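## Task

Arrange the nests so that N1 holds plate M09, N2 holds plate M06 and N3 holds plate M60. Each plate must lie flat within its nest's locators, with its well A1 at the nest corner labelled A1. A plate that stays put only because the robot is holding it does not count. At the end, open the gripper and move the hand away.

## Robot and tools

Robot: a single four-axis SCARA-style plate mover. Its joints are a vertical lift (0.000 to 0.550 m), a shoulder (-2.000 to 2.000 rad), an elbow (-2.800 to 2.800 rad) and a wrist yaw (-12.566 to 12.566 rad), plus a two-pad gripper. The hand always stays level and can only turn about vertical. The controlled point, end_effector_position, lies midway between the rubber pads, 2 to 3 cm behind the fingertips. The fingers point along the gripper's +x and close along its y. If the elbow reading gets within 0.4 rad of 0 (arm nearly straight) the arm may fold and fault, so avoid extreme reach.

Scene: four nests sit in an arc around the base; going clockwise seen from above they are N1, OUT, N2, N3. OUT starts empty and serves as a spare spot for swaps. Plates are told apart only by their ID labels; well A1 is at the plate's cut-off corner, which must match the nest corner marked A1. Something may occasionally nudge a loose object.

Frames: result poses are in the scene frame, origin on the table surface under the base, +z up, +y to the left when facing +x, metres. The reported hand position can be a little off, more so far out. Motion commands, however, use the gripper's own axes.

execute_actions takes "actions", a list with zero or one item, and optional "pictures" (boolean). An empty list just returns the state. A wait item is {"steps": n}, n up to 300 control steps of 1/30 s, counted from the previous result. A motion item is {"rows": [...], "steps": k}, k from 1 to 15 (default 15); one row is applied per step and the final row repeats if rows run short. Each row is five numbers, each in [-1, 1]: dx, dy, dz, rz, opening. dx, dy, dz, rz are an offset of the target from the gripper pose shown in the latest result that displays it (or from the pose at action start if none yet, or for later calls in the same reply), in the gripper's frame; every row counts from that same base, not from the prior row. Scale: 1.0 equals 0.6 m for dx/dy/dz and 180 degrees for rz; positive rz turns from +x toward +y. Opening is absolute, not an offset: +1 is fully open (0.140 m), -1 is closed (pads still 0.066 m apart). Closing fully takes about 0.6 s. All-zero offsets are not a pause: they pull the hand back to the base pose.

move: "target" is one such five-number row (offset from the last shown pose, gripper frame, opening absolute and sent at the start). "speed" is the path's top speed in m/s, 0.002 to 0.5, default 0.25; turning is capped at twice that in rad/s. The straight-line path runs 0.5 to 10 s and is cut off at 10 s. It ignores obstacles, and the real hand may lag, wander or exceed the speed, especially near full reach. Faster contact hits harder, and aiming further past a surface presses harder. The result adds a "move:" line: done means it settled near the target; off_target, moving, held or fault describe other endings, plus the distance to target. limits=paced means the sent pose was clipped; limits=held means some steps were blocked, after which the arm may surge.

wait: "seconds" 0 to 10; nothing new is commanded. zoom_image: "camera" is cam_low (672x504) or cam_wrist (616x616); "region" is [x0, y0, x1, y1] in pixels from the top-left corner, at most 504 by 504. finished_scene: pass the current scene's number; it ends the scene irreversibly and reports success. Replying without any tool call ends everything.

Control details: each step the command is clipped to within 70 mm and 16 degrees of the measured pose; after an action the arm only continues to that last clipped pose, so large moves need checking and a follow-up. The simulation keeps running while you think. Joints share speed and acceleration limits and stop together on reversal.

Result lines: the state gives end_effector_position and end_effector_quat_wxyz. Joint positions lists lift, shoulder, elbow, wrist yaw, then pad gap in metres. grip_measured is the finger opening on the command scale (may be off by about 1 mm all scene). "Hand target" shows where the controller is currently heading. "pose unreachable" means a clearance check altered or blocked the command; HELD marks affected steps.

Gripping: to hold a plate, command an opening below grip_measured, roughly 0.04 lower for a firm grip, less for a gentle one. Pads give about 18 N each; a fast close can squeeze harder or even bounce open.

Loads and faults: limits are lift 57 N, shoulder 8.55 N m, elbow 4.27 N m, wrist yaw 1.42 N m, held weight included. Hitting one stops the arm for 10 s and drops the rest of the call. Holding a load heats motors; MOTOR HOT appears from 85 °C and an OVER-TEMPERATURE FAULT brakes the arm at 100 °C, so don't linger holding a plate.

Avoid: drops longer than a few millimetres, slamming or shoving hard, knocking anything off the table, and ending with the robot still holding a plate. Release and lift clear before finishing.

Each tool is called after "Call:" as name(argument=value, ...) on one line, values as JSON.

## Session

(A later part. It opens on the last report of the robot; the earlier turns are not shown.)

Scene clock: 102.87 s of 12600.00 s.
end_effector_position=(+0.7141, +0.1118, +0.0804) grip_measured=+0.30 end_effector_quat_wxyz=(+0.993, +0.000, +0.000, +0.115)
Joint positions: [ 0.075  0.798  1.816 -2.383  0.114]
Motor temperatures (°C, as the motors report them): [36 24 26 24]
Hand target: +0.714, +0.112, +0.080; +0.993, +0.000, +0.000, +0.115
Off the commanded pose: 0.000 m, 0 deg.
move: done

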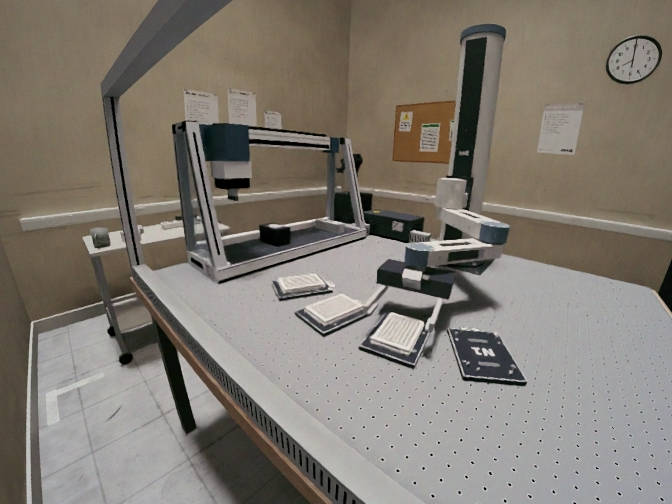

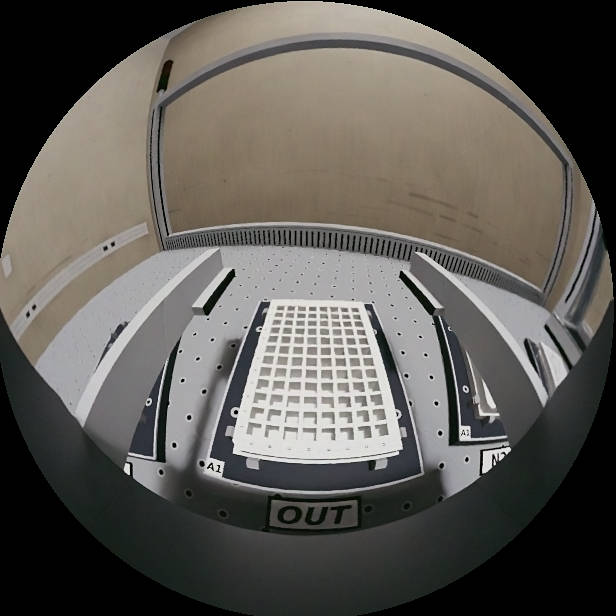

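Call:
move(target=[-0.004, 0.003, -0.077, 0, 0.3], speed=0.12)

Call:
move(target=[0, 0, 0, 0, -0.6], speed=0.1)

Call:
move(target=[0, 0, 0.11, 0, -0.6], speed=0.2)

Call:
move(target=[-0.043, 0.3087, 0, 0.105, -0.6], speed=0.3)

Scene clock: 113.47 s of 12600.00 s.
end_effector_position=(+0.7114, +0.1130, +0.0342) grip_measured=+0.30 end_effector_quat_wxyz=(+0.993, +0.000, +0.000, +0.115)
Joint positions: [ 0.029  0.809  1.801 -2.378  0.114]
Motor temperatures (°C, as the motors report them): [36 24 26 24]
Hand target: +0.711, +0.113, +0.034; +0.993, +0.000, +0.000, +0.115
Off the commanded pose: 0.000 m, 0 deg.
After step 90, 6.87 s passed at rest.
move: done

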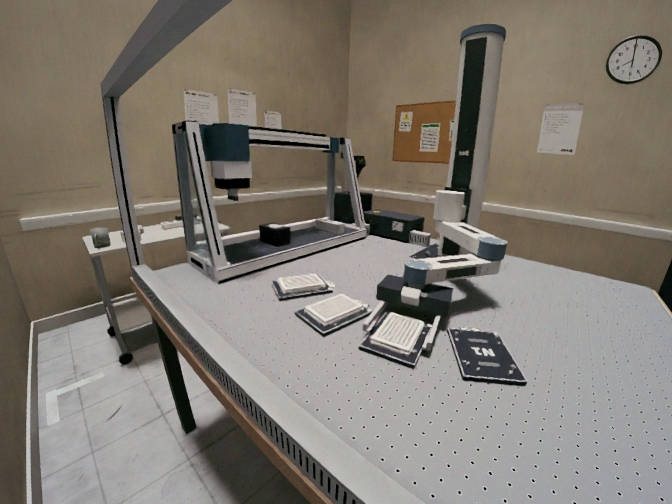

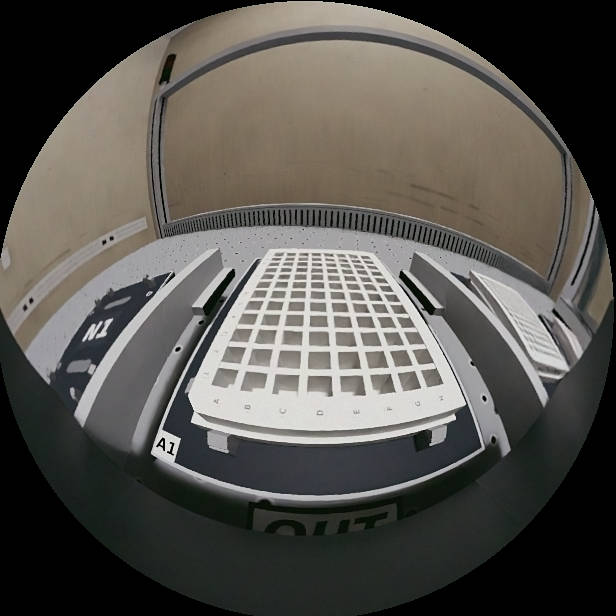

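Scene clock: 113.97 s of 12600.00 s.
end_effector_position=(+0.7116, +0.1121, +0.0342) grip_measured=-0.55 end_effector_quat_wxyz=(+0.994, +0.000, +0.000, +0.113)
Joint positions: [ 0.029  0.808  1.801 -2.383  0.083]
Motor temperatures (°C, as the motors report them): [36 24 26 24]
Hand target: +0.711, +0.113, +0.034; +0.993, +0.000, +0.000, +0.115
Off the commanded pose: 0.001 m, 0 deg.
move: done

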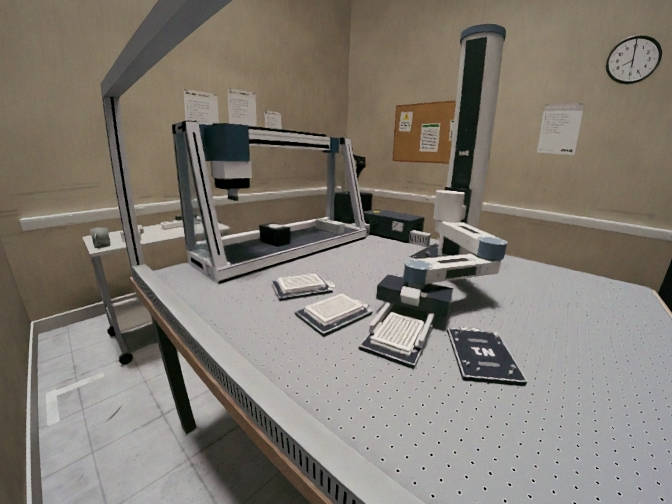

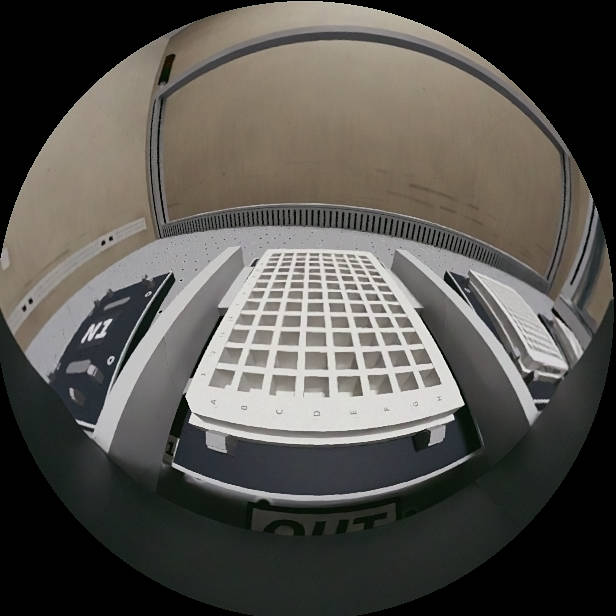

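Scene clock: 114.70 s of 12600.00 s.
end_effector_position=(+0.7116, +0.1120, +0.1002) grip_measured=-0.56 end_effector_quat_wxyz=(+0.994, +0.000, +0.000, +0.113)
Joint positions: [ 0.095  0.808  1.801 -2.383  0.082]
Motor temperatures (°C, as the motors report them): [36 24 26 24]
Hand target: +0.712, +0.112, +0.100; +0.994, +0.000, +0.000, +0.113
Off the commanded pose: 0.000 m, 0 deg.
move: done

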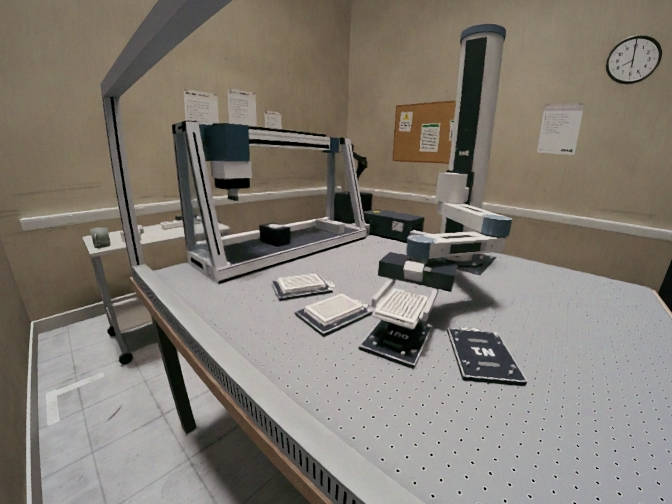

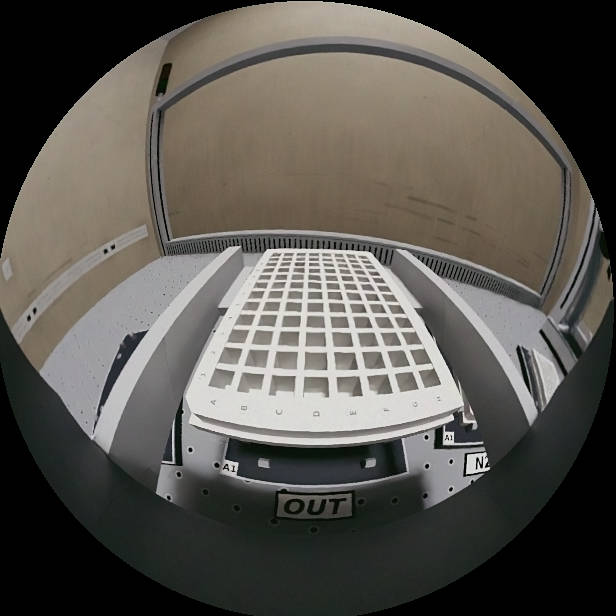

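Scene clock: 115.70 s of 12600.00 s.
end_effector_position=(+0.6449, +0.2870, +0.1002) grip_measured=-0.56 end_effector_quat_wxyz=(+0.962, +0.000, +0.000, +0.275)
Joint positions: [ 0.095  1.148  1.816 -2.408  0.082]
Motor temperatures (°C, as the motors report them): [36 24 26 24]
Hand target: +0.645, +0.287, +0.100; +0.962, +0.000, +0.000, +0.274
Off the commanded pose: 0.000 m, 0 deg.
move: done

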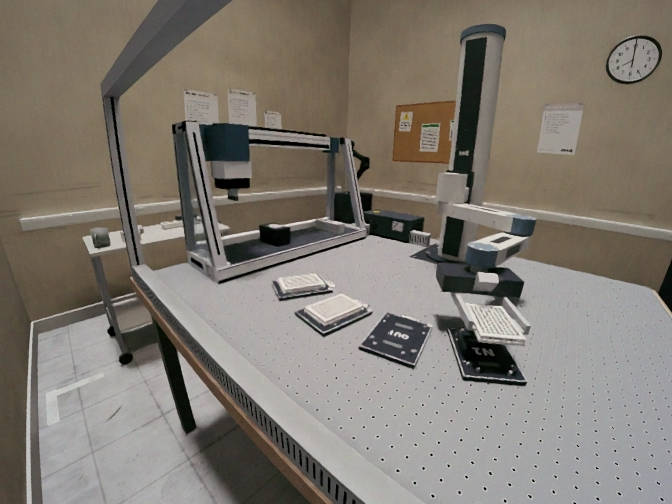

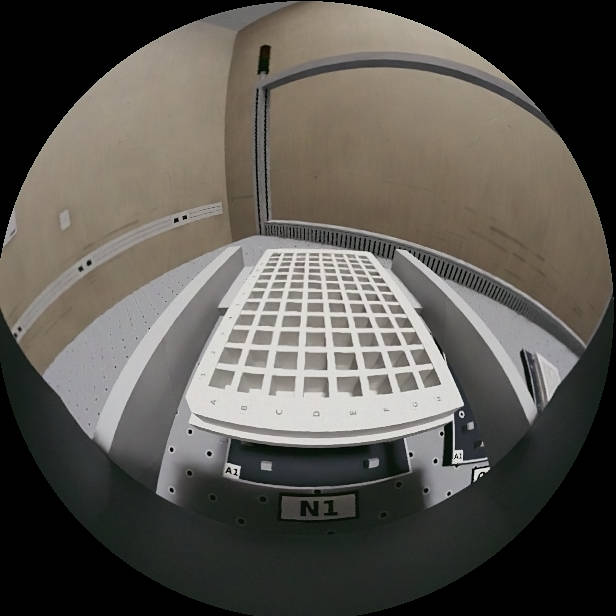

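Call:
move(target=[-0.003, -0.003, -0.109, 0.005, -0.6], speed=0.1)

Call:
move(target=[0, 0, 0, 0, 0.3], speed=0.1)

Call:
move(target=[0, 0, 0.09, 0, 0.3], speed=0.2)

Scene clock: 126.27 s of 12600.00 s.
end_effector_position=(+0.6444, +0.2853, +0.0353) grip_measured=-0.56 end_effector_quat_wxyz=(+0.959, +0.000, +0.000, +0.283)
Joint positions: [ 0.03   1.143  1.808 -2.378  0.082]
Motor temperatures (°C, as the motors report them): [36 24 26 24]
Hand target: +0.644, +0.284, +0.035; +0.959, +0.000, +0.000, +0.282
Off the commanded pose: 0.001 m, 0 deg.
After step 90, 6.63 s passed at rest.
move: done

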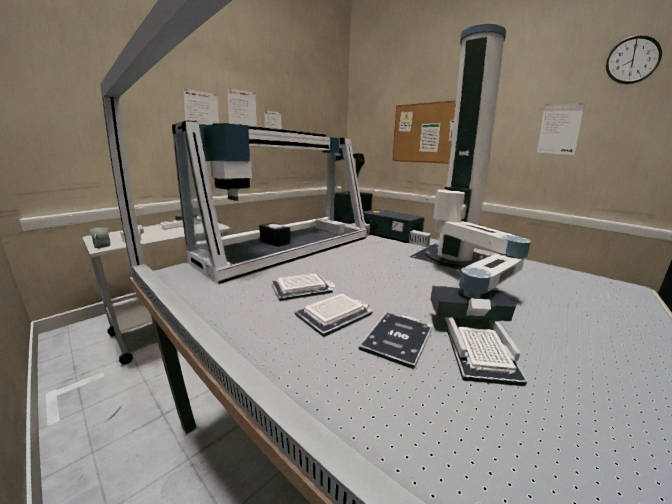

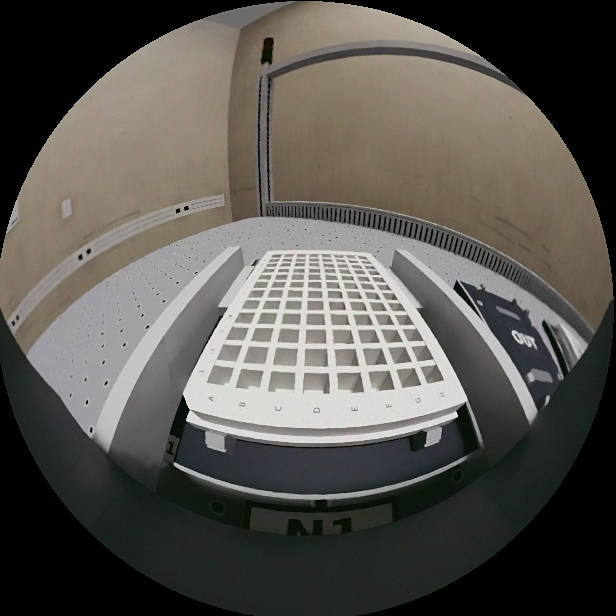

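Scene clock: 126.77 s of 12600.00 s.
end_effector_position=(+0.6444, +0.2853, +0.0354) grip_measured=+0.30 end_effector_quat_wxyz=(+0.959, +0.000, +0.000, +0.283)
Joint positions: [ 0.03   1.143  1.808 -2.378  0.114]
Motor temperatures (°C, as the motors report them): [36 24 26 24]
Hand target: +0.644, +0.285, +0.035; +0.959, +0.000, +0.000, +0.283
Off the commanded pose: 0.000 m, 0 deg.
move: done

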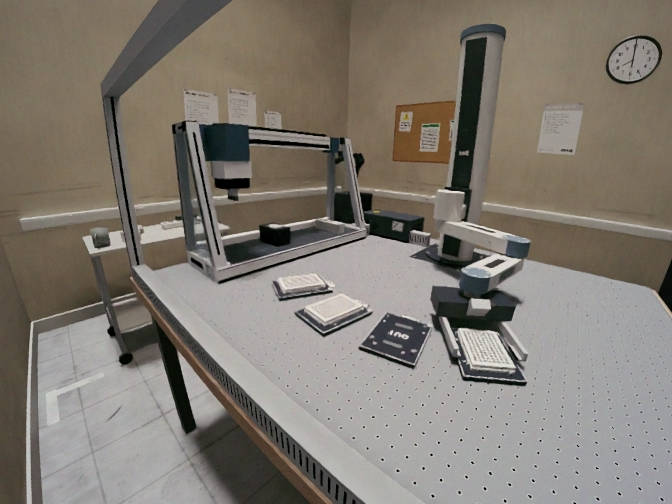

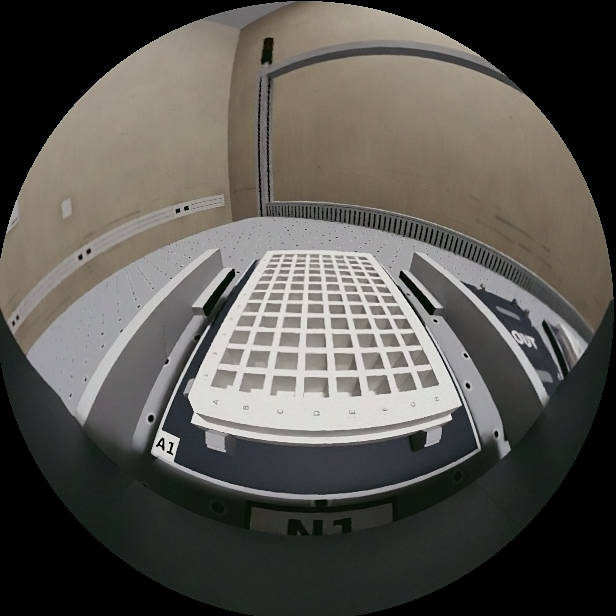

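Scene clock: 127.50 s of 12600.00 s.
end_effector_position=(+0.6444, +0.2853, +0.0894) grip_measured=+0.30 end_effector_quat_wxyz=(+0.959, +0.000, +0.000, +0.283)
Joint positions: [ 0.084  1.143  1.808 -2.378  0.114]
Motor temperatures (°C, as the motors report them): [36 24 26 24]
Hand target: +0.644, +0.285, +0.089; +0.959, +0.000, +0.000, +0.283
Off the commanded pose: 0.000 m, 0 deg.
move: done

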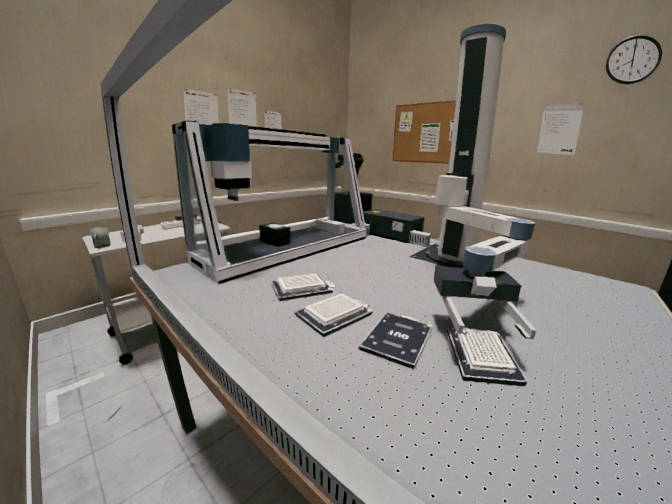

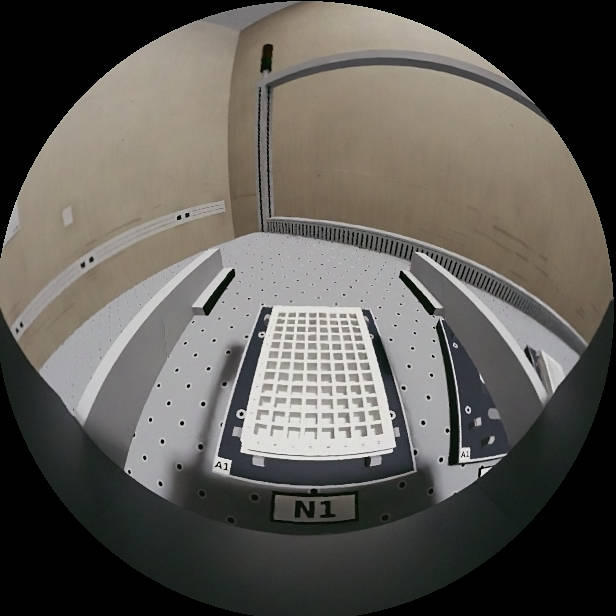

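Call:
move(target=[-0.198, -0.584, 0, -0.224, 0.3], speed=0.4)

Scene clock: 135.87 s of 12600.00 s.
end_effector_position=(+0.7346, -0.0736, +0.0894) grip_measured=+0.30 end_effector_quat_wxyz=(+0.998, +0.000, +0.000, -0.065)
Joint positions: [ 0.084  0.433  1.905 -2.468  0.114]
Motor temperatures (°C, as the motors report them): [36 24 26 24]
Hand target: +0.735, -0.073, +0.089; +0.998, +0.000, +0.000, -0.065
Off the commanded pose: 0.000 m, 0 deg.
After step 90, 3.93 s passed at rest.
move: done

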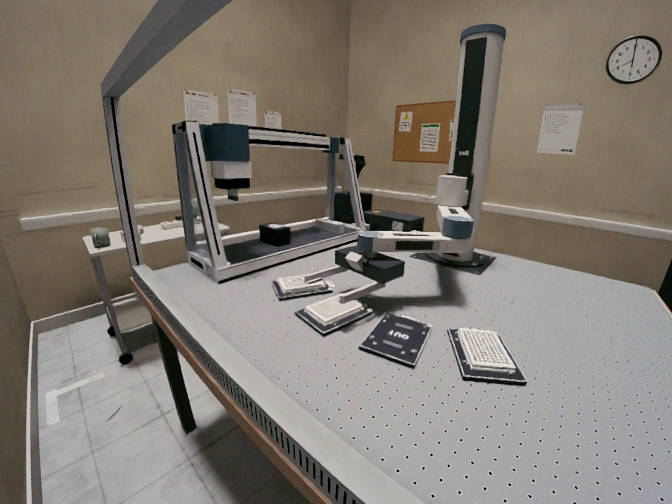

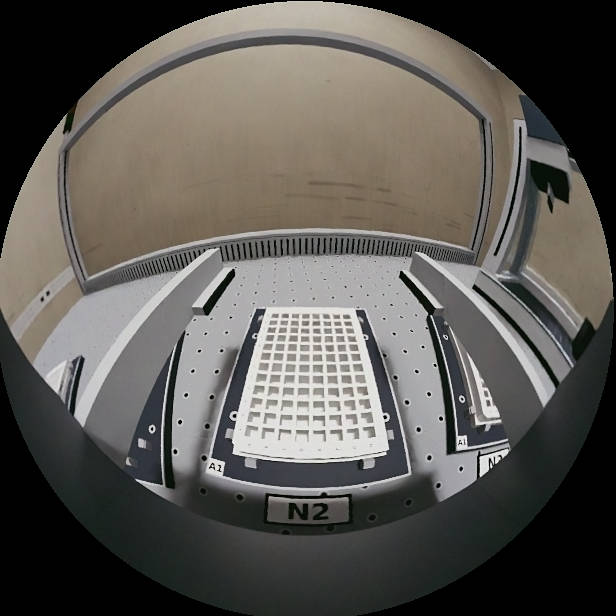

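N2's plate is seated with its A1 corner at the marked corner. I'm finishing the scene.

Call:
finished_scene(scene=2)

The scene is finished: the task was done.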